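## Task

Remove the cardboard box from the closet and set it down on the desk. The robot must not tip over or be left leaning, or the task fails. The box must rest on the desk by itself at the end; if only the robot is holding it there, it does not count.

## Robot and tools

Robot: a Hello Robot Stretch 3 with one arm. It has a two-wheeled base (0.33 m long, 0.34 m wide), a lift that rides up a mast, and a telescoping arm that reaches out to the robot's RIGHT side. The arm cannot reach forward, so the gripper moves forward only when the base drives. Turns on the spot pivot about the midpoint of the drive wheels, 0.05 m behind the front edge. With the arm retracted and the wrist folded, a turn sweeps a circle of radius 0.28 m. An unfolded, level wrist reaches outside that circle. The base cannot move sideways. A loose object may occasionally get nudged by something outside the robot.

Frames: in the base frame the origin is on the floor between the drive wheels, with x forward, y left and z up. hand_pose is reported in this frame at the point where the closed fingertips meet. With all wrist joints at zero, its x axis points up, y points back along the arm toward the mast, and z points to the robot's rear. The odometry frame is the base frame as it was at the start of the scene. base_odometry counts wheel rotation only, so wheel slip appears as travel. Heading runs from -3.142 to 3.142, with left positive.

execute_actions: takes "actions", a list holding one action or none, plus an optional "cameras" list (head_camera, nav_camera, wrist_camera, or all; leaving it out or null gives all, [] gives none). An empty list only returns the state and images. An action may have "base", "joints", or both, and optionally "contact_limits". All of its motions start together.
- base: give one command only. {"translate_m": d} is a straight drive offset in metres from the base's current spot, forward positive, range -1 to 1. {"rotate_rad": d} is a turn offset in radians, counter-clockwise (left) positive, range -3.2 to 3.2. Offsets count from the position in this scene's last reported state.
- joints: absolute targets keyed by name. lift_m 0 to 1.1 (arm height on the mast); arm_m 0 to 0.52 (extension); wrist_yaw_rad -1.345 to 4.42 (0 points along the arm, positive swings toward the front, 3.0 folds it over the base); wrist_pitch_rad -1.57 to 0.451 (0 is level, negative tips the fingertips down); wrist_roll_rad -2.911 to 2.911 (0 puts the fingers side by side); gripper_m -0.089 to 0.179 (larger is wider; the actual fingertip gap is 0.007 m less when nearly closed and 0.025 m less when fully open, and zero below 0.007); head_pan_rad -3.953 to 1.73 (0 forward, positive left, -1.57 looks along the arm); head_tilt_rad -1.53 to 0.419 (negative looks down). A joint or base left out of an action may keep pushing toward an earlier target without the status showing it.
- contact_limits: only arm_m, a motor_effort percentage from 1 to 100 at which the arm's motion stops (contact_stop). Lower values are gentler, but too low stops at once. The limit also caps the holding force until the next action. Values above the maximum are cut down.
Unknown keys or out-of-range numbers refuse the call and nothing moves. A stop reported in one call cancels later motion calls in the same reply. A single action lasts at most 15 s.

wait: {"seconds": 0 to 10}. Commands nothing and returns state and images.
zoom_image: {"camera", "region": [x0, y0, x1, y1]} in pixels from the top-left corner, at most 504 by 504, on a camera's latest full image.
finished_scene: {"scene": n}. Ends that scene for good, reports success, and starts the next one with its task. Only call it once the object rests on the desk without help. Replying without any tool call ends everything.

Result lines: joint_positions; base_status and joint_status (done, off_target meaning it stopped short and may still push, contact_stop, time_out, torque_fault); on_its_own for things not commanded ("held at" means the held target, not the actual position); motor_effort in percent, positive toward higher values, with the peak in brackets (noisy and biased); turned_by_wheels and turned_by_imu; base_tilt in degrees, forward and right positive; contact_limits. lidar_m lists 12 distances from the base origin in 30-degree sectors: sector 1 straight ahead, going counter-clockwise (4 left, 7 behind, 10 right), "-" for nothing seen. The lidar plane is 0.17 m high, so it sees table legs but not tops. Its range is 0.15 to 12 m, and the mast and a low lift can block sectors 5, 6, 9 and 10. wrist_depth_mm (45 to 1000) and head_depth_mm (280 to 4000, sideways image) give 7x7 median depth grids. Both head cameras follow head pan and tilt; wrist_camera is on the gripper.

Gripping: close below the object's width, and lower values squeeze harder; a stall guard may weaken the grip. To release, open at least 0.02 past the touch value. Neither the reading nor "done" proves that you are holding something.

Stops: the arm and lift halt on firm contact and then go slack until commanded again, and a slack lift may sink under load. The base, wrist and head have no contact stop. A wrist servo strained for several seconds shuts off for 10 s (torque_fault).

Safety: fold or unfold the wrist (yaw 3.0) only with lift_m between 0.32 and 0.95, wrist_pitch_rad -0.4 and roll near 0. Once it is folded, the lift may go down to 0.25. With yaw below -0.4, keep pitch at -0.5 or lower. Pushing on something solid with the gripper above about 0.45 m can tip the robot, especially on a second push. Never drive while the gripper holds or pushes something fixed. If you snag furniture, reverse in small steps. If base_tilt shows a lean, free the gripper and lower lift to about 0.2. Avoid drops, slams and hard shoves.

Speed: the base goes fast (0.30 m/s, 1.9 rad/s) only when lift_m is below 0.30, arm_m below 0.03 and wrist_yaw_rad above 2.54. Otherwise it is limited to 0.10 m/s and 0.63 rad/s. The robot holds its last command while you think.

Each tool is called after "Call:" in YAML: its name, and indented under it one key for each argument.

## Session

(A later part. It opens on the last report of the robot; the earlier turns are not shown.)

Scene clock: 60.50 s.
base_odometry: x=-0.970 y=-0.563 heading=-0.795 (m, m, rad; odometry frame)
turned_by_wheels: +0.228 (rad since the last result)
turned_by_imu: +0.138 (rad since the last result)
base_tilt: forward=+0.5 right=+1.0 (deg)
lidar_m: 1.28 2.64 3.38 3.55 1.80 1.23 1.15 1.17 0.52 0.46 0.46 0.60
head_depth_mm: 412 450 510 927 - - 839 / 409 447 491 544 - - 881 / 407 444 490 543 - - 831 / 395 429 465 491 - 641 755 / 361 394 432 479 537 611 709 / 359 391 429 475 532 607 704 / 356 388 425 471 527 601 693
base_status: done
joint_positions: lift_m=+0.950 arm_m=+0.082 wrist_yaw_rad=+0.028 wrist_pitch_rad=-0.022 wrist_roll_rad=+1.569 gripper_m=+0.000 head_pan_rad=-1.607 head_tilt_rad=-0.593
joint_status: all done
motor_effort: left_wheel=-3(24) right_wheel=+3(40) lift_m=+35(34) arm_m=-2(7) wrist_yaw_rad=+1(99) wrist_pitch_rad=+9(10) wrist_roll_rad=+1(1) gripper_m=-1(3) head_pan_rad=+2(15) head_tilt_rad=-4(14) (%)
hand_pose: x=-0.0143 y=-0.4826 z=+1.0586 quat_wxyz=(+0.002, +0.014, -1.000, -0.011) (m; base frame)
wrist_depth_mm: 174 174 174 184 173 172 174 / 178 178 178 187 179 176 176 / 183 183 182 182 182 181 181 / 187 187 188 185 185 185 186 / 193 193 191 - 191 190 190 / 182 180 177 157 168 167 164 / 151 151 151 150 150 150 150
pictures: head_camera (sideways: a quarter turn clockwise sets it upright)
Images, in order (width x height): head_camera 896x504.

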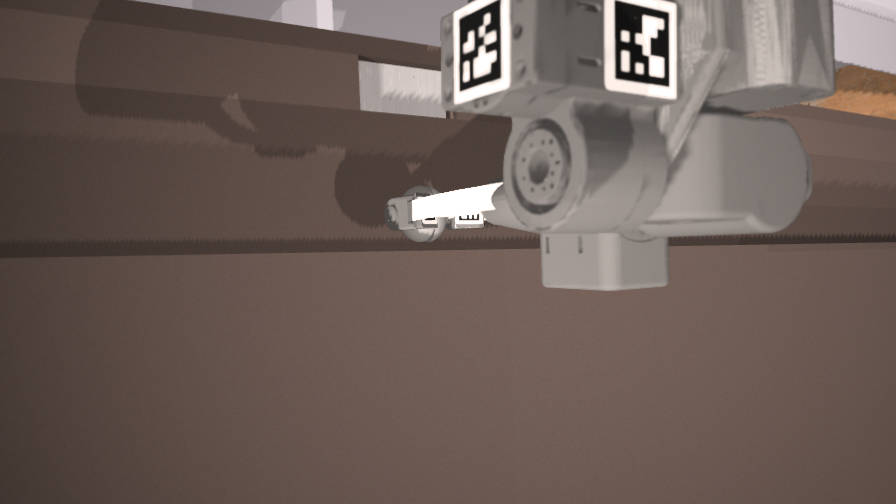

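Call:
execute_actions:
  actions:
    - {"base": {"rotate_rad": 0.088}, "joints": {"wrist_yaw_rad": -0.13, "arm_m": 0.08}}
  cameras: []

Call:
execute_actions:
  actions:
    - {"base": {"translate_m": 0.44}, "joints": {"arm_m": 0.08}, "contact_limits": {"arm_m": 20}}
  cameras: ["head_camera", "nav_camera"]

Scene clock: 61.77 s.
base_odometry: x=-0.970 y=-0.563 heading=-0.707 (m, m, rad; odometry frame)
turned_by_wheels: +0.088 (rad since the last result)
turned_by_imu: +0.088 (rad since the last result)
base_tilt: forward=+0.5 right=+1.0 (deg)
lidar_m: 2.60 2.69 3.68 3.17 1.63 1.19 1.15 0.63 0.51 0.46 0.48 0.66
head_depth_mm: 402 438 482 531 - - 1215 / 403 439 484 528 - - 841 / 378 428 471 493 - - 819 / 364 396 438 486 528 622 729 / 364 398 437 487 544 624 731 / 365 399 439 487 546 625 732 / 365 399 439 487 551 628 736
base_status: done
joint_positions: lift_m=+0.950 arm_m=+0.080 wrist_yaw_rad=-0.127 wrist_pitch_rad=-0.022 wrist_roll_rad=+1.569 gripper_m=+0.000 head_pan_rad=-1.607 head_tilt_rad=-0.593
joint_status: all done
motor_effort: left_wheel=-3(6) right_wheel=+3(7) lift_m=+34(34) arm_m=-4(5) wrist_yaw_rad=-2(2) wrist_pitch_rad=+9(8) wrist_roll_rad=+1(1) gripper_m=-3(2) head_pan_rad=+2(2) head_tilt_rad=-4(4) (%)
hand_pose: x=-0.0539 y=-0.4788 z=+1.0586 quat_wxyz=(+0.001, -0.064, -0.998, -0.011) (m; base frame)
wrist_depth_mm: 184 183 183 194 182 182 181 / 186 186 185 195 185 183 184 / 189 188 188 188 187 186 186 / 192 190 190 190 189 188 188 / 193 193 193 - 192 192 191 / 179 175 172 152 162 160 157 / 152 152 151 151 151 151 150
pictures: none
No camera images: the call's "cameras" was empty. Leave "cameras" out to get every camera's image.

Scene clock: 67.27 s.
base_odometry: x=-0.636 y=-0.849 heading=-0.707 (m, m, rad; odometry frame)
turned_by_wheels: +0.000 (rad since the last result)
turned_by_imu: +0.000 (rad since the last result)
base_tilt: forward=+0.5 right=+1.0 (deg)
lidar_m: 2.16 2.24 3.03 3.56 2.26 1.65 1.58 0.71 0.52 0.46 0.47 0.64
head_depth_mm: 400 437 479 516 - - - / 390 431 474 - - - 831 / 361 394 434 481 - - 774 / 362 396 434 481 532 619 722 / 363 396 435 484 542 619 726 / 363 397 436 483 543 619 726 / 364 397 436 485 544 622 729
base_status: done
joint_positions: lift_m=+0.950 arm_m=+0.080 wrist_yaw_rad=-0.243 wrist_pitch_rad=-0.022 wrist_roll_rad=+1.569 gripper_m=+0.000 head_pan_rad=-1.607 head_tilt_rad=-0.593
joint_status: all done
on_its_own: wrist_yaw_rad is held at -0.225, not at your -0.130, by its stall guard, which is not easing now; wrist_yaw_rad is at rest, and its effort (+18) is outside its rest range (-12 to +12)
motor_effort: left_wheel=-4(12) right_wheel=+9(31) lift_m=+34(34) arm_m=-4(4) wrist_yaw_rad=+18(63) wrist_pitch_rad=+9(9) wrist_roll_rad=+1(1) gripper_m=-2(2) head_pan_rad=+2(2) head_tilt_rad=-3(4) (%)
contact_limits: arm_m 20 (drawing in: default 32, maximum 52; extending or still: default 43, maximum 71)
hand_pose: x=-0.0829 y=-0.4733 z=+1.0586 quat_wxyz=(+0.000, -0.121, -0.993, -0.011) (m; base frame)
wrist_depth_mm: 202 201 201 198 199 197 197 / 199 200 200 198 198 197 196 / 199 198 198 198 197 196 195 / 199 197 197 196 196 194 193 / 197 195 194 - 195 193 193 / 167 161 157 150 149 148 149 / 150 150 149 148 148 147 148
pictures: head_camera (sideways: a quarter turn clockwise sets it upright), nav_camera (sideways: a quarter turn counterclockwise sets it upright)
Images, in order (width x height): head_camera 896x504, nav_camera 672x504.

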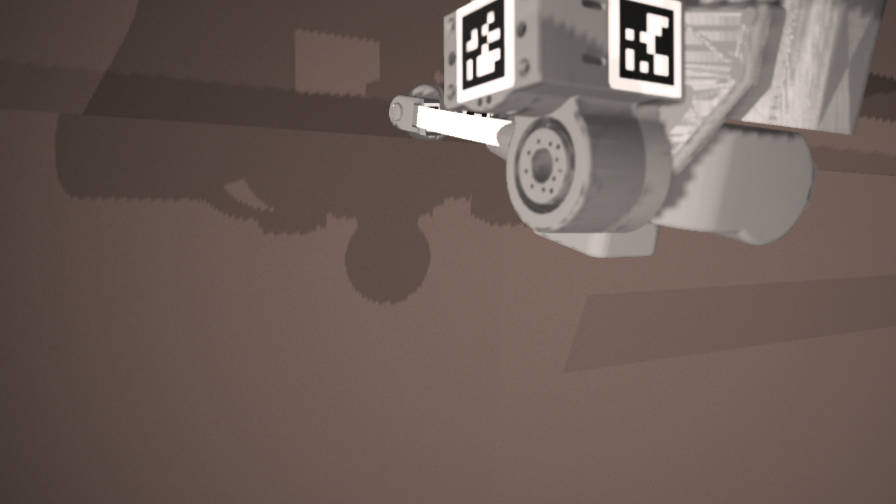

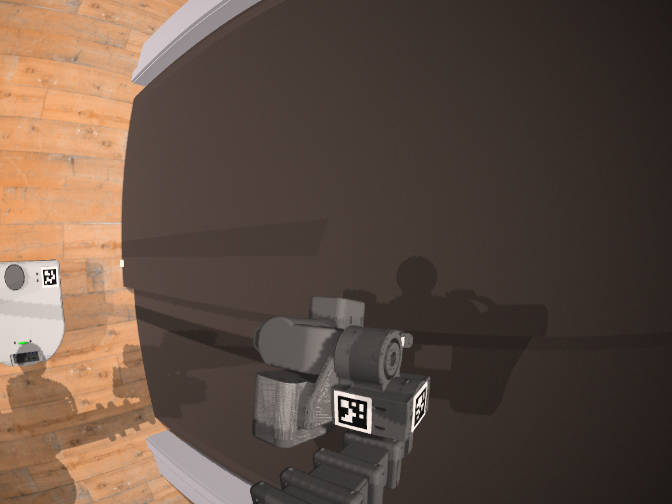

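Call:
execute_actions:
  actions:
    - {"base": {"translate_m": -0.605}, "joints": {"arm_m": 0.06}}
  cameras: ["head_camera"]

Scene clock: 75.13 s.
base_odometry: x=-1.096 y=-0.456 heading=-0.707 (m, m, rad; odometry frame)
turned_by_wheels: +0.000 (rad since the last result)
turned_by_imu: +0.002 (rad since the last result)
base_tilt: forward=+0.5 right=+1.0 (deg)
lidar_m: 2.75 2.87 3.70 3.13 1.40 1.02 0.99 1.02 0.45 0.46 0.52 0.71
head_depth_mm: 400 403 420 446 - - - / 974 1040 832 574 - - - / 969 1041 837 1081 - - 1223 / 404 441 484 547 593 703 827 / 404 443 485 541 606 692 809 / 405 442 487 541 609 694 810 / 405 443 487 541 609 695 815
base_status: done
joint_positions: lift_m=+0.950 arm_m=+0.060 wrist_yaw_rad=-0.227 wrist_pitch_rad=-0.022 wrist_roll_rad=+1.569 gripper_m=+0.000 head_pan_rad=-1.607 head_tilt_rad=-0.593
joint_status: all done
on_its_own: wrist_yaw_rad is held at -0.225, not at your -0.130, by its stall guard, which is not easing now
motor_effort: left_wheel=-2(7) right_wheel=+1(4) lift_m=+34(34) arm_m=-4(5) wrist_yaw_rad=+2(18) wrist_pitch_rad=+9(8) wrist_roll_rad=+1(1) gripper_m=-3(2) head_pan_rad=+2(1) head_tilt_rad=-2(4) (%)
hand_pose: x=-0.0788 y=-0.4544 z=+1.0586 quat_wxyz=(+0.000, -0.113, -0.994, -0.011) (m; base frame)
wrist_depth_mm: 158 157 157 156 155 155 155 / 144 143 142 142 142 141 141 / 143 143 142 142 141 141 140 / 894 479 613 545 874 580 675 / 890 879 776 - 883 616 703 / 892 512 607 225 851 246 240 / 218 218 217 226 215 215 213
pictures: head_camera (sideways: a quarter turn clockwise sets it upright)
Images, in order (width x height): head_camera 896x504.

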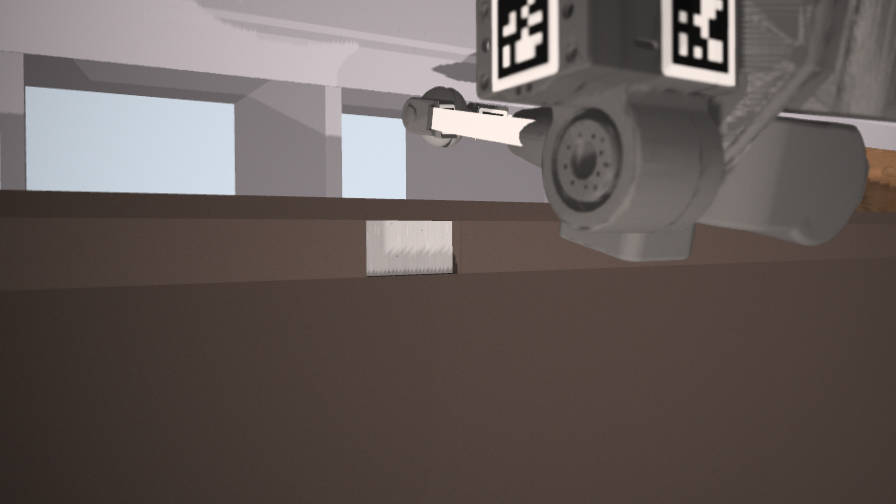

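Call:
execute_actions:
  actions:
    - {"joints": {"arm_m": 0.15, "wrist_yaw_rad": -0.15}, "contact_limits": {"arm_m": 12}}
  cameras: []

Call:
execute_actions:
  actions:
    - {"base": {"translate_m": 0.33}, "joints": {"arm_m": 0.15, "head_pan_rad": -1.85, "head_tilt_rad": -0.5}, "contact_limits": {"arm_m": 20}}

Scene clock: 77.33 s.
base_odometry: x=-1.096 y=-0.456 heading=-0.707 (m, m, rad; odometry frame)
turned_by_wheels: +0.000 (rad since the last result)
turned_by_imu: +0.001 (rad since the last result)
base_tilt: forward=+0.5 right=+1.0 (deg)
lidar_m: 2.76 2.87 3.71 3.12 1.40 1.02 0.99 1.02 0.45 0.46 0.52 0.70
head_depth_mm: 398 403 419 - - 596 691 / 978 1044 833 - - 644 700 / 969 1048 808 - - 1113 1303 / 404 440 485 542 611 693 807 / 404 439 484 539 605 691 806 / 405 443 486 541 605 695 807 / 405 442 487 541 608 694 809
base_status: not commanded
joint_positions: lift_m=+0.950 arm_m=+0.150 wrist_yaw_rad=-0.152 wrist_pitch_rad=-0.022 wrist_roll_rad=+1.569 gripper_m=+0.000 head_pan_rad=-1.607 head_tilt_rad=-0.593
joint_status: all done
motor_effort: left_wheel=-1(2) right_wheel=+2(2) lift_m=+35(34) arm_m=+4(6) wrist_yaw_rad=+2(4) wrist_pitch_rad=+8(9) wrist_roll_rad=+1(1) gripper_m=-2(4) head_pan_rad=+2(1) head_tilt_rad=-4(4) (%)
contact_limits: arm_m 12 (drawing in: default 32, maximum 52; extending or still: default 43, maximum 71)
hand_pose: x=-0.0600 y=-0.5474 z=+1.0586 quat_wxyz=(+0.001, -0.076, -0.997, -0.011) (m; base frame)
wrist_depth_mm: - 52 52 51 53 52 53 / - 59 59 60 63 65 68 / 166 132 142 154 167 538 387 / 787 444 783 783 777 627 425 / 791 473 781 - 789 620 434 / 801 471 694 795 798 581 409 / 142 140 138 135 133 131 129
pictures: none
No camera images: the call's "cameras" was empty. Leave "cameras" out to get every camera's image.

Scene clock: 81.63 s.
base_odometry: x=-0.845 y=-0.670 heading=-0.708 (m, m, rad; odometry frame)
turned_by_wheels: +0.000 (rad since the last result)
turned_by_imu: -0.007 (rad since the last result)
base_tilt: forward=+0.5 right=+1.0 (deg)
lidar_m: 2.44 2.52 3.40 3.13 1.89 1.37 1.31 0.62 0.62 0.50 0.50 0.64
head_depth_mm: 923 984 945 1063 1050 - - / 1051 1137 1030 1285 - 1277 1383 / 1028 1115 1036 1294 - 1241 1386 / 1013 1098 1036 1250 - - 1392 / 986 1058 888 511 - - 701 / 398 428 462 499 536 603 673 / 389 418 451 488 533 585 650
base_status: done
joint_positions: lift_m=+0.950 arm_m=+0.150 wrist_yaw_rad=-0.218 wrist_pitch_rad=-0.021 wrist_roll_rad=+1.569 gripper_m=+0.000 head_pan_rad=-1.843 head_tilt_rad=-0.507
joint_status: all done
on_its_own: wrist_yaw_rad is held at -0.200, not at your -0.150, by its stall guard, which is not easing now; wrist_yaw_rad is at rest, and its effort (+18) is outside its rest range (-12 to +12)
motor_effort: left_wheel=-5(12) right_wheel=+10(34) lift_m=+34(34) arm_m=+3(2) wrist_yaw_rad=+18(58) wrist_pitch_rad=+9(9) wrist_roll_rad=+1(1) gripper_m=-2(2) head_pan_rad=-3(15) head_tilt_rad=+4(13) (%)
contact_limits: arm_m 20 (drawing in: default 32, maximum 52; extending or still: default 43, maximum 71)
hand_pose: x=-0.0767 y=-0.5444 z=+1.0587 quat_wxyz=(+0.000, -0.109, -0.994, -0.011) (m; base frame)
wrist_depth_mm: 795 454 728 804 787 597 424 / 801 455 787 777 787 612 422 / 797 481 791 775 791 602 429 / 770 472 791 792 784 607 437 / 790 470 781 - 785 611 428 / 781 388 159 133 149 146 143 / 126 126 126 126 125 125 124
pictures: head_camera (sideways: a quarter turn clockwise sets it upright), nav_camera (sideways: a quarter turn counterclockwise sets it upright), wrist_camera
Images, in order (width x height): head_camera 896x504, nav_camera 672x504, wrist_camera 644x364.

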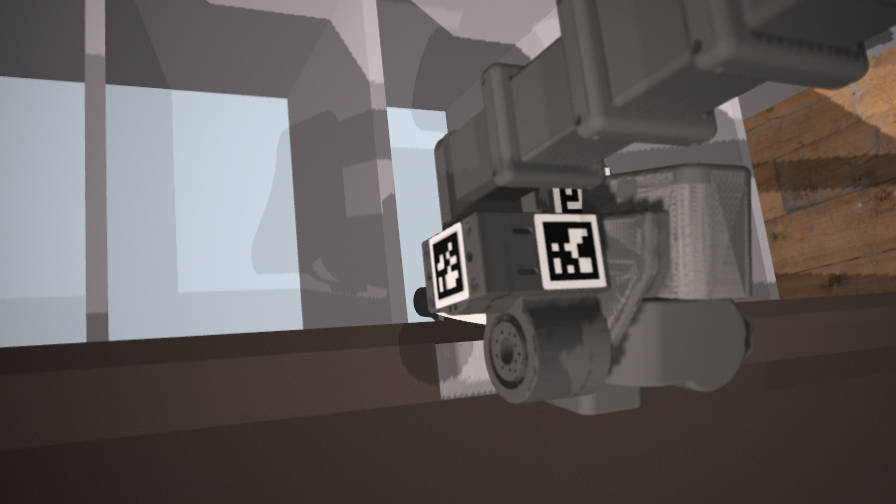

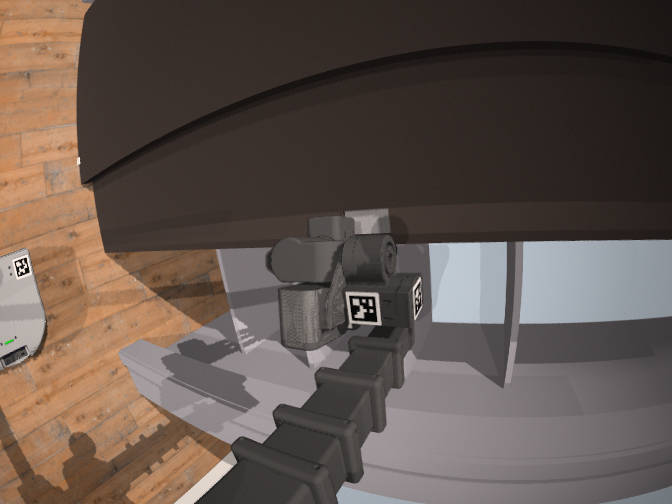

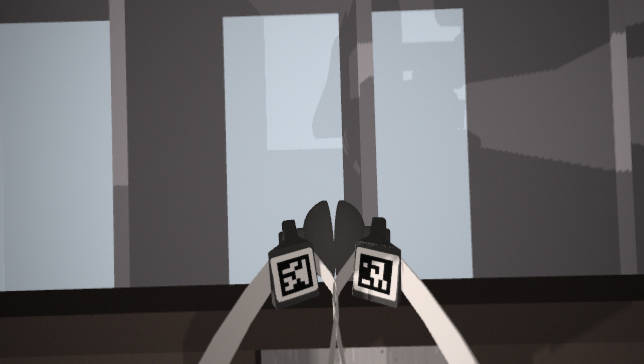

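Call:
execute_actions:
  actions:
    - {"base": {"translate_m": 0.24}, "joints": {"arm_m": 0.15, "lift_m": 0.62, "head_pan_rad": -1.9, "head_tilt_rad": -0.75}, "contact_limits": {"arm_m": 20}}

Scene clock: 86.63 s.
base_odometry: x=-0.663 y=-0.826 heading=-0.708 (m, m, rad; odometry frame)
turned_by_wheels: +0.000 (rad since the last result)
turned_by_imu: +0.001 (rad since the last result)
base_tilt: forward=+0.5 right=+1.0 (deg)
lidar_m: 2.20 2.28 3.10 3.11 2.22 1.61 1.55 0.81 1.09 0.45 0.47 0.63
head_depth_mm: 1103 1259 1162 1334 1563 1393 1204 / 1078 933 1158 1336 1568 1397 1226 / 1059 933 1163 1306 1540 1449 - / 1031 882 1174 1276 1235 1486 1155 / 1018 833 1086 616 695 - 1013 / 403 447 507 543 610 708 884 / 381 399 438 495 572 677 830
base_status: done
joint_positions: lift_m=+0.620 arm_m=+0.150 wrist_yaw_rad=-0.298 wrist_pitch_rad=-0.015 wrist_roll_rad=+1.571 gripper_m=+0.000 head_pan_rad=-1.893 head_tilt_rad=-0.741
joint_status: all done
on_its_own: wrist_yaw_rad is held at -0.300, not at your -0.150, by its stall guard, which is not easing now
motor_effort: left_wheel=-1(12) right_wheel=+1(29) lift_m=+24(27) arm_m=+3(4) wrist_yaw_rad=-3(50) wrist_pitch_rad=+5(8) wrist_roll_rad=+0(0) gripper_m=-2(2) head_pan_rad=-3(7) head_tilt_rad=-5(25) (%)
contact_limits: arm_m 20 (drawing in: default 32, maximum 52; extending or still: default 43, maximum 71)
hand_pose: x=-0.0964 y=-0.5394 z=+0.7308 quat_wxyz=(-0.001, -0.148, -0.989, -0.008) (m; base frame)
wrist_depth_mm: 662 496 846 829 821 568 756 / 667 486 806 839 801 564 446 / 657 486 807 804 791 583 449 / 658 477 793 764 787 496 420 / 669 440 791 - 782 579 424 / 633 389 670 138 761 480 153 / 125 124 124 123 122 121 121
pictures: head_camera (sideways: a quarter turn clockwise sets it upright), nav_camera (sideways: a quarter turn counterclockwise sets it upright), wrist_camera
Images, in order (width x height): head_camera 896x504, nav_camera 672x504, wrist_camera 644x364.

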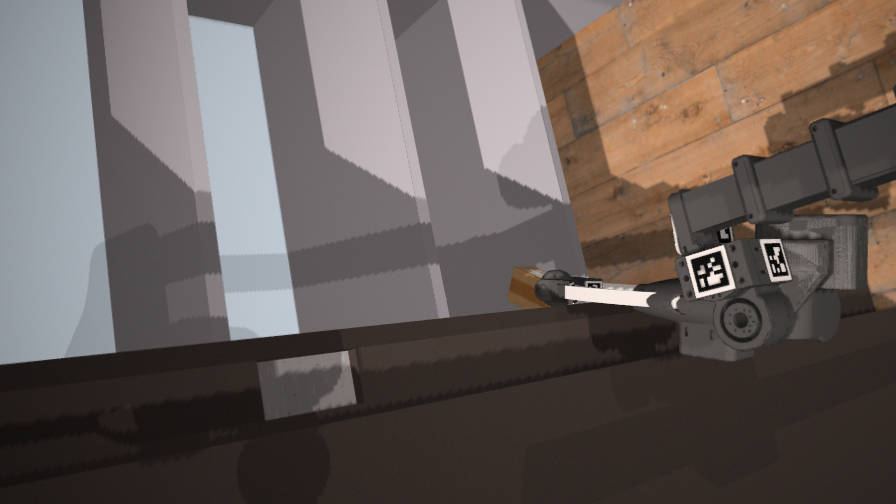

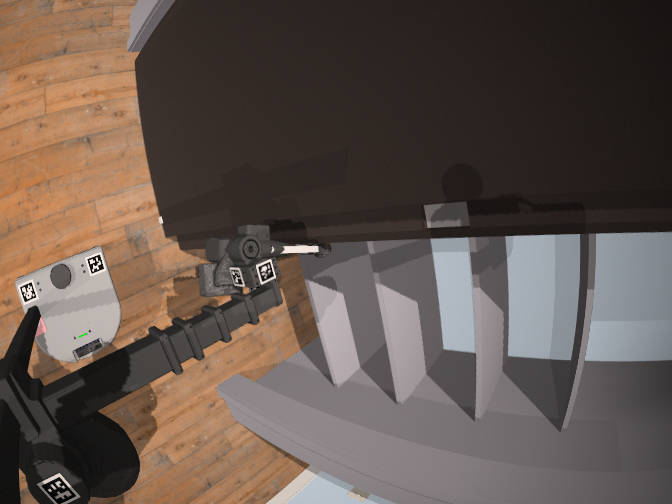

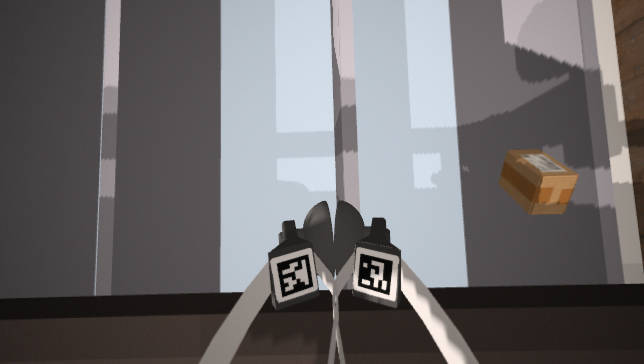

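Call:
zoom_image:
  camera: "wrist_camera"
  region: [460, 110, 644, 250]

Region (460, 110, 644, 250) of wrist_camera's 644x364 image, scaled by 2.739; it fills the top 383 rows of this view, and the rest is white.

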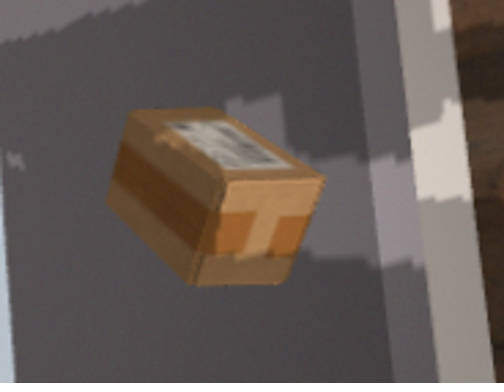

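Call:
execute_actions:
  actions:
    - {"base": {"translate_m": 0.05}, "joints": {"arm_m": 0.15, "lift_m": 0.34, "wrist_yaw_rad": -0.28, "head_pan_rad": -1.75, "head_tilt_rad": -0.95}, "contact_limits": {"arm_m": 20}}
  cameras: ["head_camera"]

Scene clock: 93.47 s.
base_odometry: x=-0.625 y=-0.859 heading=-0.708 (m, m, rad; odometry frame)
turned_by_wheels: +0.000 (rad since the last result)
turned_by_imu: -0.041 (rad since the last result)
base_tilt: forward=+0.5 right=+1.0 (deg)
lidar_m: 2.16 2.21 2.90 3.55 2.37 1.68 1.59 0.84 1.10 0.45 0.46 0.61
head_depth_mm: 1144 1036 1286 1605 1433 1256 1129 / 1128 1037 1281 1574 1431 1258 1149 / 1113 1049 1261 1552 1434 1315 1136 / 440 509 603 721 906 1217 1140 / 404 455 530 641 815 1123 1143 / 382 437 515 622 787 1067 1149 / 373 428 501 605 755 1013 1151
base_status: done
joint_positions: lift_m=+0.340 arm_m=+0.150 wrist_yaw_rad=-0.355 wrist_pitch_rad=-0.016 wrist_roll_rad=+1.572 gripper_m=+0.000 head_pan_rad=-1.757 head_tilt_rad=-0.939
joint_status: wrist_yaw_rad off_target (ended at -0.355, target -0.280); the others done
on_its_own: wrist_yaw_rad is held at -0.356, not at your -0.280, by its stall guard, which is not easing now
motor_effort: left_wheel=+0(14) right_wheel=+0(32) lift_m=+24(24) arm_m=+2(1) wrist_yaw_rad=+0(63) wrist_pitch_rad=+6(6) wrist_roll_rad=-1(1) gripper_m=-3(2) head_pan_rad=+2(11) head_tilt_rad=-6(22) (%)
contact_limits: arm_m 20 (drawing in: default 32, maximum 52; extending or still: default 43, maximum 71)
hand_pose: x=-0.1104 y=-0.5347 z=+0.4506 quat_wxyz=(-0.001, -0.177, -0.984, -0.008) (m; base frame)
wrist_depth_mm: 647 755 843 905 884 781 529 / 641 521 803 873 868 787 530 / 637 517 804 828 847 795 536 / 637 508 787 808 821 802 531 / 637 468 748 - 770 757 545 / 576 403 600 134 164 157 150 / 132 131 130 129 129 128 127
pictures: head_camera (sideways: a quarter turn clockwise sets it upright)
Images, in order (width x height): head_camera 896x504.

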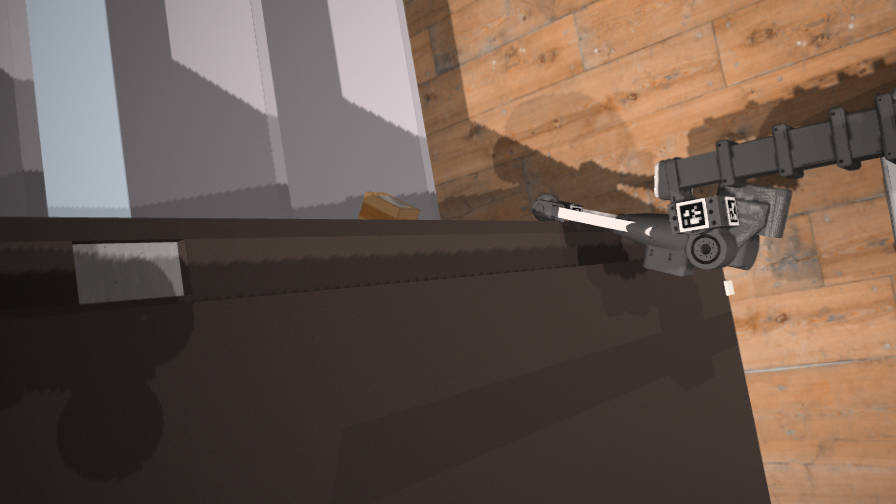

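Call:
execute_actions:
  actions:
    - {"base": {"translate_m": -0.12}, "joints": {"arm_m": 0.26, "wrist_pitch_rad": -0.1, "wrist_roll_rad": 0.0, "head_pan_rad": -1.65, "head_tilt_rad": -0.9}, "contact_limits": {"arm_m": 20}}
  cameras: []

Call:
execute_actions:
  actions:
    - {"joints": {"arm_m": 0.36, "wrist_yaw_rad": -0.09, "gripper_m": 0.16}, "contact_limits": {"arm_m": 20}}
  cameras: ["head_camera", "wrist_camera"]

Scene clock: 96.37 s.
base_odometry: x=-0.716 y=-0.781 heading=-0.708 (m, m, rad; odometry frame)
turned_by_wheels: +0.000 (rad since the last result)
turned_by_imu: +0.001 (rad since the last result)
base_tilt: forward=+0.5 right=+1.0 (deg)
lidar_m: 2.27 2.32 3.05 3.12 2.19 1.56 1.48 0.75 0.82 0.46 0.47 0.62
head_depth_mm: 780 1104 1264 1238 1458 1281 1142 / 788 1113 1282 1241 1471 1285 1159 / 756 1113 981 1228 1481 1236 1153 / 762 1125 987 1196 1455 1250 1143 / 687 514 590 692 840 1081 1158 / 426 482 537 619 771 1036 1155 / 386 434 506 608 760 1012 1158
base_status: done
joint_positions: lift_m=+0.340 arm_m=+0.260 wrist_yaw_rad=-0.357 wrist_pitch_rad=-0.115 wrist_roll_rad=+0.008 gripper_m=+0.000 head_pan_rad=-1.657 head_tilt_rad=-0.903
joint_status: all done
on_its_own: wrist_yaw_rad is held at -0.356, not at your -0.280, by its stall guard, which is not easing now
motor_effort: left_wheel=+0(4) right_wheel=+0(5) lift_m=+24(24) arm_m=+4(5) wrist_yaw_rad=+2(3) wrist_pitch_rad=+6(5) wrist_roll_rad=-4(6) gripper_m=-2(2) head_pan_rad=+2(8) head_tilt_rad=+1(5) (%)
contact_limits: arm_m 20 (drawing in: default 32, maximum 52; extending or still: default 43, maximum 71)
hand_pose: x=-0.1095 y=-0.6406 z=+0.4257 quat_wxyz=(+0.685, -0.086, -0.704, -0.165) (m; base frame)
wrist_depth_mm: 498 550 599 657 739 639 502 / 521 565 625 694 775 657 518 / 534 566 508 574 530 501 482 / 341 291 301 336 816 676 539 / 242 268 713 - 891 713 549 / 604 661 721 720 779 700 561 / 617 653 658 630 636 618 571
pictures: none
No camera images: the call's "cameras" was empty. Leave "cameras" out to get every camera's image.

Scene clock: 98.47 s.
base_odometry: x=-0.716 y=-0.781 heading=-0.708 (m, m, rad; odometry frame)
turned_by_wheels: +0.000 (rad since the last result)
turned_by_imu: +0.001 (rad since the last result)
base_tilt: forward=+0.4 right=+1.0 (deg)
lidar_m: 2.27 2.33 3.05 3.11 2.19 1.56 1.48 0.74 0.82 0.46 0.47 0.62
head_depth_mm: 783 1104 1280 1234 1465 1280 1140 / 791 1105 1270 1241 1452 1286 1156 / 759 1109 989 1217 - 1295 1150 / 763 1124 982 1177 1390 1262 1150 / 691 514 589 693 840 1080 1151 / 425 482 536 619 770 1036 1155 / 386 434 507 606 758 1011 1158
base_status: not commanded
joint_positions: lift_m=+0.340 arm_m=+0.360 wrist_yaw_rad=-0.092 wrist_pitch_rad=-0.115 wrist_roll_rad=+0.008 gripper_m=+0.160 head_pan_rad=-1.657 head_tilt_rad=-0.903
joint_status: all done
motor_effort: left_wheel=+0(0) right_wheel=+0(0) lift_m=+24(25) arm_m=+4(3) wrist_yaw_rad=+3(3) wrist_pitch_rad=+6(6) wrist_roll_rad=-3(4) gripper_m=+0(84) head_pan_rad=+2(1) head_tilt_rad=+2(1) (%)
contact_limits: arm_m 20 (drawing in: default 32, maximum 52; extending or still: default 43, maximum 71)
hand_pose: x=-0.0445 y=-0.7554 z=+0.4256 quat_wxyz=(+0.701, +0.008, -0.709, -0.073) (m; base frame)
wrist_depth_mm: 477 483 504 517 537 552 567 / 489 513 526 535 555 586 592 / 523 526 545 556 535 497 472 / 338 324 265 213 291 281 272 / 222 230 210 204 201 205 213 / 178 - 636 652 693 697 621 / 610 633 646 632 629 625 593
pictures: head_camera (sideways: a quarter turn clockwise sets it upright), wrist_camera
Images, in order (width x height): head_camera 896x504, wrist_camera 644x364.

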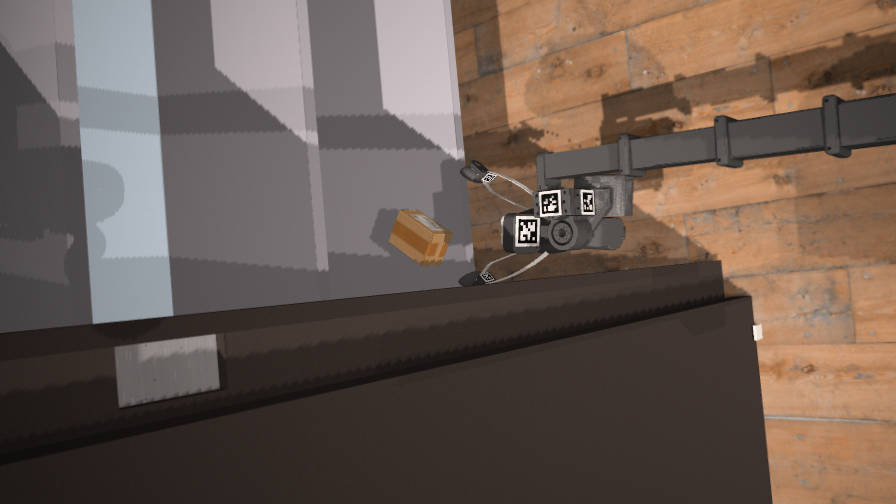

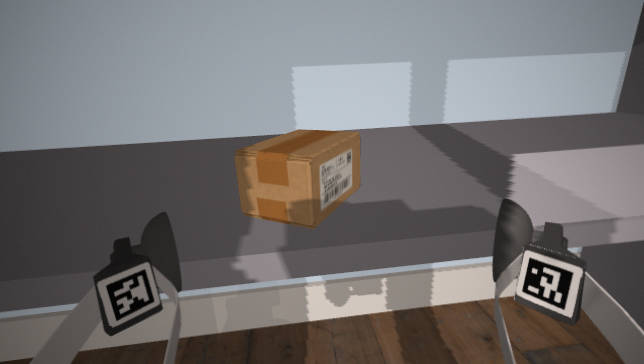

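Call:
execute_actions:
  actions:
    - {"base": {"translate_m": 0.03}, "joints": {"arm_m": 0.45, "lift_m": 0.346, "wrist_yaw_rad": -0.13}, "contact_limits": {"arm_m": 15}}
  cameras: ["head_camera", "wrist_camera"]

Scene clock: 100.97 s.
base_odometry: x=-0.693 y=-0.800 heading=-0.708 (m, m, rad; odometry frame)
turned_by_wheels: +0.000 (rad since the last result)
turned_by_imu: +0.001 (rad since the last result)
base_tilt: forward=+0.5 right=+1.0 (deg)
lidar_m: 2.25 2.30 3.01 3.10 2.21 1.59 1.51 0.77 0.98 0.46 0.47 0.61
head_depth_mm: 783 1106 1275 1232 1452 1280 1135 / 788 1103 1272 1244 1452 1282 1165 / 755 1117 985 1189 1445 1288 1148 / 759 1086 935 767 954 1227 1146 / 426 499 562 658 808 1050 1158 / 401 446 511 612 766 1029 1162 / 377 433 504 606 756 1003 1155
base_status: done
joint_positions: lift_m=+0.346 arm_m=+0.450 wrist_yaw_rad=-0.128 wrist_pitch_rad=-0.115 wrist_roll_rad=+0.007 gripper_m=+0.160 head_pan_rad=-1.657 head_tilt_rad=-0.903
joint_status: all done
motor_effort: left_wheel=+0(2) right_wheel=-1(4) lift_m=+35(36) arm_m=+4(5) wrist_yaw_rad=-1(1) wrist_pitch_rad=+6(6) wrist_roll_rad=-4(3) gripper_m=+1(1) head_pan_rad=+1(2) head_tilt_rad=+1(2) (%)
contact_limits: arm_m 15 (drawing in: default 32, maximum 52; extending or still: default 43, maximum 71)
hand_pose: x=-0.0537 y=-0.8444 z=+0.4311 quat_wxyz=(+0.699, -0.005, -0.709, -0.086) (m; base frame)
wrist_depth_mm: 398 406 421 440 460 481 503 / 409 427 443 462 485 499 528 / 427 442 458 481 497 517 496 / 357 344 332 163 256 295 286 / 234 241 208 126 185 212 201 / 174 - 159 132 153 152 161 / - 131 134 131 128 128 122
pictures: head_camera (sideways: a quarter turn clockwise sets it upright), wrist_camera
Images, in order (width x height): head_camera 896x504, wrist_camera 644x364.

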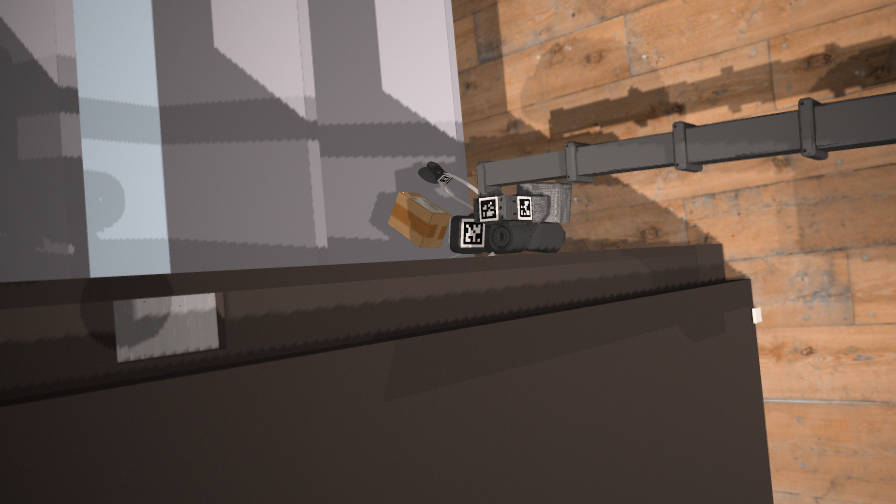

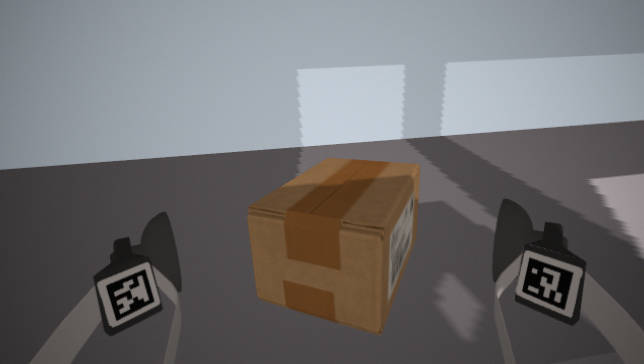

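Call:
execute_actions:
  actions:
    - {"joints": {"arm_m": 0.46, "gripper_m": 0.025}}
  cameras: ["wrist_camera"]

Scene clock: 103.00 s.
base_odometry: x=-0.693 y=-0.800 heading=-0.708 (m, m, rad; odometry frame)
turned_by_wheels: +0.000 (rad since the last result)
turned_by_imu: +0.001 (rad since the last result)
base_tilt: forward=+0.5 right=+1.0 (deg)
lidar_m: 2.24 2.30 3.00 3.12 2.22 1.58 1.50 0.77 0.98 0.46 0.47 0.61
head_depth_mm: 781 1105 1266 1239 1456 1274 1139 / 787 1115 1271 1244 1455 1293 1156 / 755 1117 981 1185 1437 1289 1151 / 757 1085 935 740 951 1227 1157 / 427 500 561 658 808 1052 1156 / 402 444 510 612 767 1023 1157 / 378 432 504 605 757 1005 1156
base_status: not commanded
joint_positions: lift_m=+0.346 arm_m=+0.460 wrist_yaw_rad=-0.129 wrist_pitch_rad=-0.115 wrist_roll_rad=+0.007 gripper_m=+0.026 head_pan_rad=-1.657 head_tilt_rad=-0.903
joint_status: all done
motor_effort: left_wheel=+0(1) right_wheel=+0(0) lift_m=+35(36) arm_m=+4(5) wrist_yaw_rad=-1(1) wrist_pitch_rad=+6(6) wrist_roll_rad=-3(3) gripper_m=-18(90) head_pan_rad=+2(2) head_tilt_rad=+2(1) (%)
hand_pose: x=-0.0539 y=-0.8544 z=+0.4311 quat_wxyz=(+0.699, -0.005, -0.709, -0.087) (m; base frame)
wrist_depth_mm: 383 399 418 432 449 470 493 / 398 418 431 449 465 494 523 / 422 434 450 469 482 507 493 / 358 344 327 163 279 296 284 / 233 227 210 121 118 205 200 / 173 171 137 126 129 157 154 / 138 136 133 128 128 128 126
pictures: wrist_camera
Images, in order (width x height): wrist_camera 644x364.

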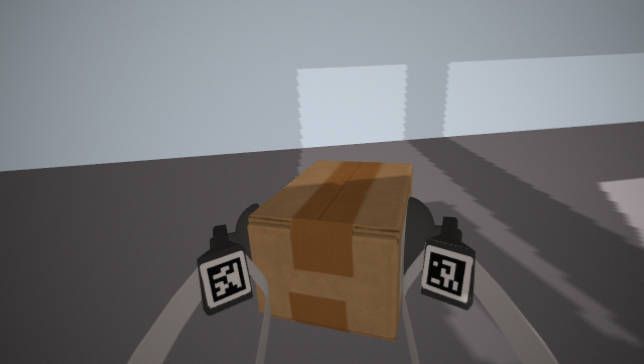

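Call:
execute_actions:
  actions:
    - {"base": {"translate_m": -0.04}, "joints": {"arm_m": 0.0, "lift_m": 0.375, "head_pan_rad": 1.5, "head_tilt_rad": -0.2}, "contact_limits": {"arm_m": 15}}

Scene clock: 109.00 s.
base_odometry: x=-0.723 y=-0.774 heading=-0.707 (m, m, rad; odometry frame)
turned_by_wheels: +0.000 (rad since the last result)
turned_by_imu: +0.002 (rad since the last result)
base_tilt: forward=+0.5 right=+1.0 (deg)
lidar_m: 2.29 2.34 3.05 3.12 2.19 1.54 1.47 0.74 0.80 0.47 0.47 0.62
head_depth_mm: 2511 3452 3613 3778 3781 2503 1864 / 2724 3415 3562 3598 3735 2525 1863 / 2917 3471 3549 3554 3752 2504 1862 / 3294 3340 3479 3623 3632 2533 1875 / 3345 3332 3452 3605 3530 2540 1873 / 3269 3364 3356 3506 3573 2484 1868 / 3227 3331 3394 3444 3564 2494 1858
base_status: done
joint_positions: lift_m=+0.375 arm_m=+0.000 wrist_yaw_rad=-0.129 wrist_pitch_rad=-0.125 wrist_roll_rad=+0.007 gripper_m=+0.026 head_pan_rad=+1.493 head_tilt_rad=-0.211
joint_status: all done
motor_effort: left_wheel=+0(4) right_wheel=+0(7) lift_m=+36(38) arm_m=-4(4) wrist_yaw_rad=-1(0) wrist_pitch_rad=+10(11) wrist_roll_rad=-3(4) gripper_m=-19(18) head_pan_rad=+2(30) head_tilt_rad=+5(41) (%)
contact_limits: arm_m 15 (drawing in: default 32, maximum 52; extending or still: default 43, maximum 71)
hand_pose: x=-0.0539 y=-0.3944 z=+0.4575 quat_wxyz=(+0.699, -0.001, -0.709, -0.090) (m; base frame)
wrist_depth_mm: 211 220 802 866 881 849 619 / 208 230 816 875 947 853 626 / 201 239 778 735 691 757 619 / 202 251 936 165 - 895 659 / 210 266 270 121 117 912 648 / 220 274 209 126 126 812 656 / 233 255 337 657 655 655 627
pictures: head_camera (sideways: a quarter turn clockwise sets it upright), nav_camera (sideways: a quarter turn counterclockwise sets it upright), wrist_camera
Images, in order (width x height): head_camera 896x504, nav_camera 672x504, wrist_camera 644x364.

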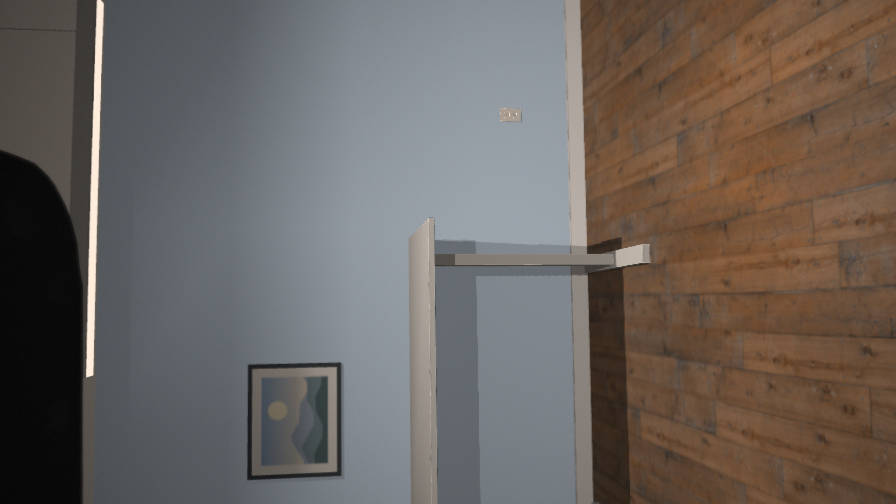

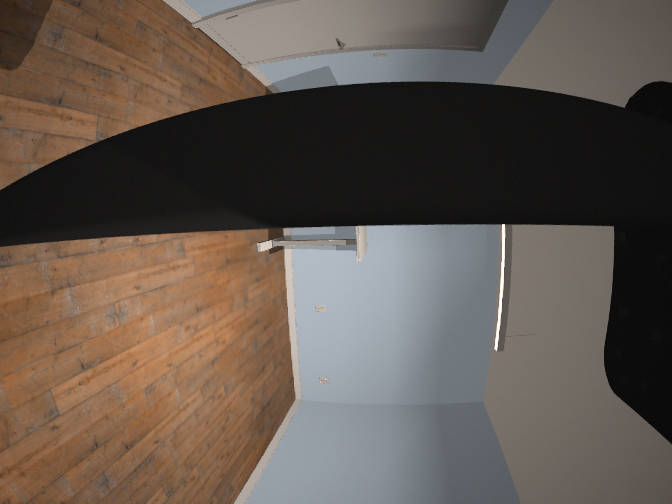

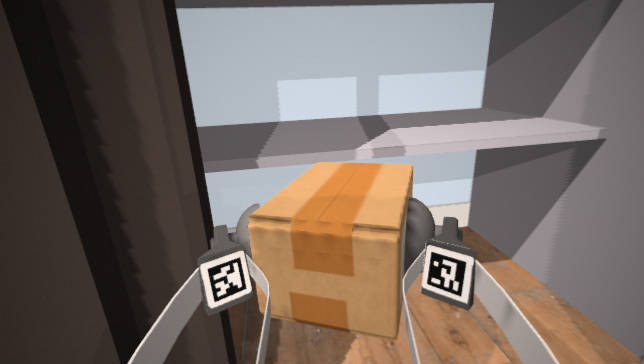

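Call:
execute_actions:
  actions:
    - {"base": {"rotate_rad": 1.93}, "joints": {"wrist_yaw_rad": 2.62, "wrist_pitch_rad": -0.4, "lift_m": 0.29, "head_pan_rad": -0.3, "head_tilt_rad": -0.3}}
  cameras: ["wrist_camera"]

Call:
execute_actions:
  actions:
    - {"base": {"translate_m": 1.0}}
  cameras: []

Call:
execute_actions:
  actions:
    - {"base": {"translate_m": 0.5}}
  cameras: ["head_camera", "wrist_camera"]

Scene clock: 113.87 s.
base_odometry: x=-0.723 y=-0.774 heading=+1.222 (m, m, rad; odometry frame)
turned_by_wheels: +1.930 (rad since the last result)
turned_by_imu: +1.917 (rad since the last result)
base_tilt: forward=+0.5 right=+1.0 (deg)
lidar_m: 2.72 1.66 1.46 0.83 0.74 0.51 0.47 0.54 0.99 2.28 2.72 3.12
head_depth_mm: 3094 3273 3393 3530 3121 2175 1692 / 3151 3320 3409 3595 3084 2167 1676 / 3147 3326 3443 3663 3075 2170 1677 / 3215 3267 3467 3676 3080 2191 1682 / 3250 3325 3494 3656 3137 2170 1673 / 3237 3307 3488 3621 3160 2161 1677 / 3217 3431 3559 3691 3072 2181 1671
base_status: done
joint_positions: lift_m=+0.290 arm_m=+0.000 wrist_yaw_rad=+2.618 wrist_pitch_rad=-0.421 wrist_roll_rad=+0.007 gripper_m=+0.026 head_pan_rad=-0.293 head_tilt_rad=-0.297
joint_status: all done
motor_effort: left_wheel=-3(8) right_wheel=+3(11) lift_m=+25(29) arm_m=-4(4) wrist_yaw_rad=+3(5) wrist_pitch_rad=+8(9) wrist_roll_rad=-3(3) gripper_m=-18(18) head_pan_rad=-3(30) head_tilt_rad=-3(12) (%)
hand_pose: x=+0.0908 y=+0.0487 z=+0.3022 quat_wxyz=(+0.322, +0.708, -0.037, +0.627) (m; base frame)
wrist_depth_mm: - - - - - - - / - - - - - - - / 741 943 921 909 872 868 835 / 670 741 726 165 658 676 656 / 615 602 574 121 117 555 550 / - 515 137 126 126 476 467 / - - - 417 410 414 411
pictures: wrist_camera
Images, in order (width x height): wrist_camera 644x364.

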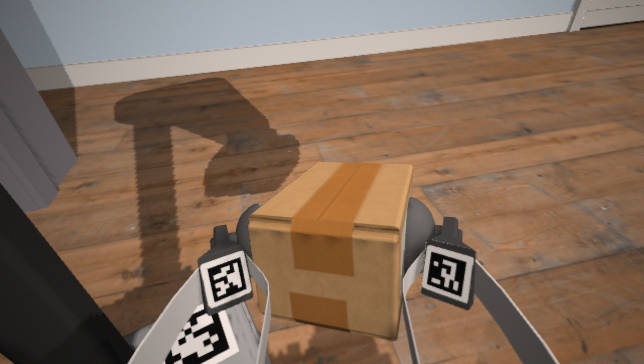

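Scene clock: 118.87 s.
base_odometry: x=-0.382 y=+0.166 heading=+1.222 (m, m, rad; odometry frame)
turned_by_wheels: +0.000 (rad since the last result)
turned_by_imu: +0.002 (rad since the last result)
base_tilt: forward=+0.5 right=+1.0 (deg)
lidar_m: 2.21 1.33 1.17 1.17 1.38 1.41 1.46 1.66 2.58 2.58 2.97 2.23
head_depth_mm: 2292 2387 2510 2174 2658 2165 1676 / 2337 2437 2537 2610 2725 2195 1679 / 2312 2408 2517 2656 2772 2186 1660 / 2283 2437 2575 2640 2791 2189 1689 / 2320 2401 2582 2672 2775 2184 1664 / 2377 2447 2550 2706 2823 2175 1670 / 2401 2477 2577 2696 2816 2177 1679
base_status: done
joint_positions: lift_m=+0.290 arm_m=+0.000 wrist_yaw_rad=+2.618 wrist_pitch_rad=-0.422 wrist_roll_rad=+0.007 gripper_m=+0.026 head_pan_rad=-0.293 head_tilt_rad=-0.297
joint_status: not commanded
motor_effort: left_wheel=-3(6) right_wheel=+3(10) lift_m=+25(25) arm_m=-4(4) wrist_yaw_rad=+2(2) wrist_pitch_rad=+9(9) wrist_roll_rad=-3(3) gripper_m=-19(19) head_pan_rad=-2(3) head_tilt_rad=-1(2) (%)
hand_pose: x=+0.0907 y=+0.0487 z=+0.3020 quat_wxyz=(+0.322, +0.708, -0.037, +0.627) (m; base frame)
wrist_depth_mm: 971 - - - - - - / - - - - - - - / - 950 940 884 879 863 847 / 752 732 713 164 658 655 644 / 614 592 572 121 118 552 554 / - 513 138 126 126 478 467 / - - - 412 414 412 409
pictures: none
No camera images: the call's "cameras" was empty. Leave "cameras" out to get every camera's image.

Scene clock: 122.20 s.
base_odometry: x=-0.211 y=+0.635 heading=+1.222 (m, m, rad; odometry frame)
turned_by_wheels: +0.000 (rad since the last result)
turned_by_imu: +0.001 (rad since the last result)
base_tilt: forward=+0.5 right=+1.0 (deg)
lidar_m: 1.77 1.14 1.02 1.03 1.21 1.85 1.96 2.23 2.72 2.73 2.44 1.81
head_depth_mm: 1885 1958 2037 1868 2227 2176 1670 / 1915 1959 2073 1853 2249 2184 1680 / 1906 1956 2078 1893 2241 2183 1672 / 1909 1980 2090 1882 2283 2210 1684 / 1915 2003 2062 1851 2305 2217 1686 / 1934 2009 2119 1889 2300 2099 1685 / 1945 2024 2127 1753 2294 2187 1664
base_status: done
joint_positions: lift_m=+0.290 arm_m=+0.000 wrist_yaw_rad=+2.618 wrist_pitch_rad=-0.422 wrist_roll_rad=+0.007 gripper_m=+0.026 head_pan_rad=-0.293 head_tilt_rad=-0.297
joint_status: not commanded
motor_effort: left_wheel=-3(6) right_wheel=+3(9) lift_m=+25(25) arm_m=-4(4) wrist_yaw_rad=+2(2) wrist_pitch_rad=+9(9) wrist_roll_rad=-3(3) gripper_m=-18(19) head_pan_rad=-2(1) head_tilt_rad=-1(1) (%)
hand_pose: x=+0.0907 y=+0.0487 z=+0.3020 quat_wxyz=(+0.322, +0.708, -0.037, +0.627) (m; base frame)
wrist_depth_mm: 827 893 907 972 - - - / 901 957 - - - - - / 949 957 920 904 861 854 847 / 746 733 718 164 656 659 667 / 609 610 570 122 118 567 549 / - 508 137 126 127 472 464 / - - - 410 410 409 414
pictures: head_camera (sideways: a quarter turn clockwise sets it upright), wrist_camera
Images, in order (width x height): head_camera 896x504, wrist_camera 644x364.

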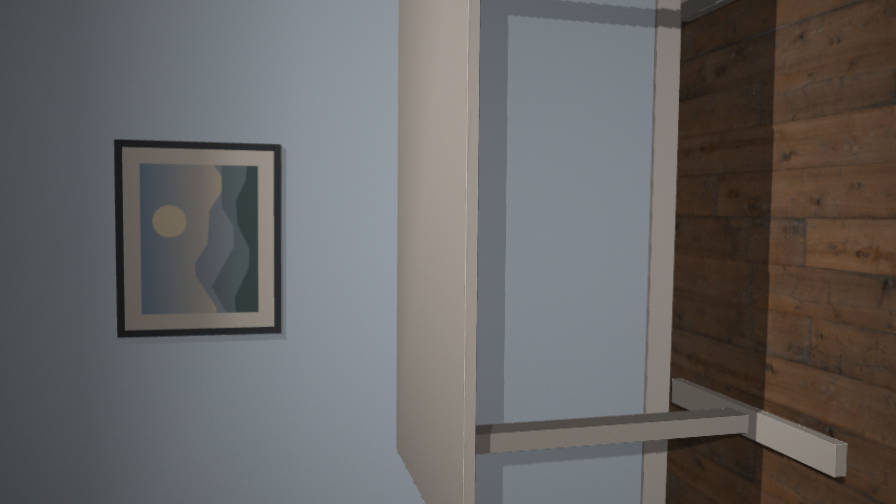

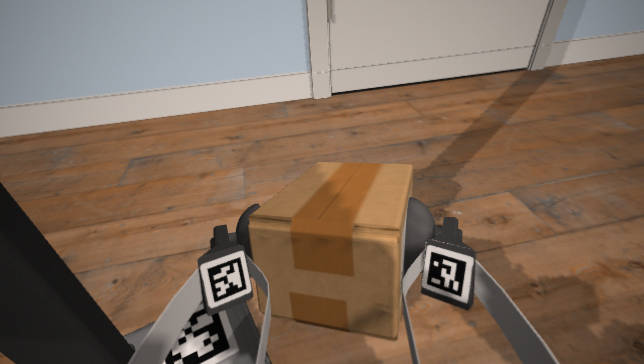

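Call:
execute_actions:
  actions:
    - {"base": {"translate_m": 0.7}, "joints": {"lift_m": 0.96, "arm_m": 0.5, "wrist_yaw_rad": 0.4, "head_pan_rad": -1.0, "head_tilt_rad": -0.5}}
  cameras: ["head_camera", "nav_camera"]

Scene clock: 130.43 s.
base_odometry: x=+0.028 y=+1.293 heading=+1.222 (m, m, rad; odometry frame)
turned_by_wheels: +0.000 (rad since the last result)
turned_by_imu: +0.000 (rad since the last result)
base_tilt: forward=+0.5 right=+1.0 (deg)
lidar_m: 1.08 0.89 0.80 0.80 0.97 1.77 2.65 2.97 2.93 2.81 1.33 1.48
head_depth_mm: 1977 2174 2355 2601 2198 1697 1388 / 1813 1988 2016 2406 2158 1708 1392 / 1694 1844 1337 2160 2103 1671 1409 / 1591 1692 1343 1423 1992 1676 1409 / 1493 1584 1343 926 1958 1723 1403 / 1392 1495 1351 880 1824 1730 1408 / 1327 1396 1363 826 1693 1721 1407
base_status: done
joint_positions: lift_m=+0.960 arm_m=+0.500 wrist_yaw_rad=+0.401 wrist_pitch_rad=-0.422 wrist_roll_rad=+0.006 gripper_m=+0.026 head_pan_rad=-0.993 head_tilt_rad=-0.494
joint_status: all done
motor_effort: left_wheel=-2(4) right_wheel=+2(10) lift_m=+36(37) arm_m=+4(5) wrist_yaw_rad=-1(3) wrist_pitch_rad=+9(9) wrist_roll_rad=-3(3) gripper_m=-19(19) head_pan_rad=-3(25) head_tilt_rad=-4(19) (%)
hand_pose: x=+0.0658 y=-0.8508 z=+0.9714 quat_wxyz=(+0.705, +0.283, -0.650, -0.009) (m; base frame)
wrist_depth_mm: 828 - - - - - - / 470 456 - - - - - / 375 - - - - - - / - - - 165 - - - / - - - 121 117 - - / - - - 126 126 - - / - - - - - - -
pictures: head_camera (sideways: a quarter turn clockwise sets it upright), nav_camera (sideways: a quarter turn counterclockwise sets it upright)
Images, in order (width x height): head_camera 896x504, nav_camera 672x504.

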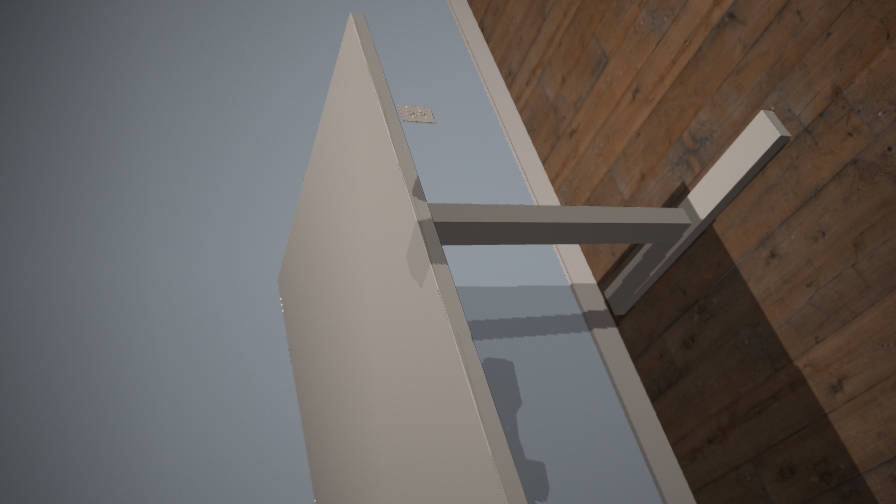

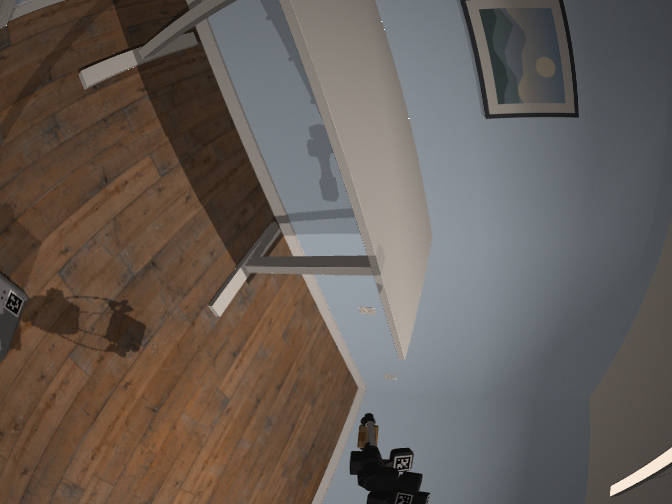

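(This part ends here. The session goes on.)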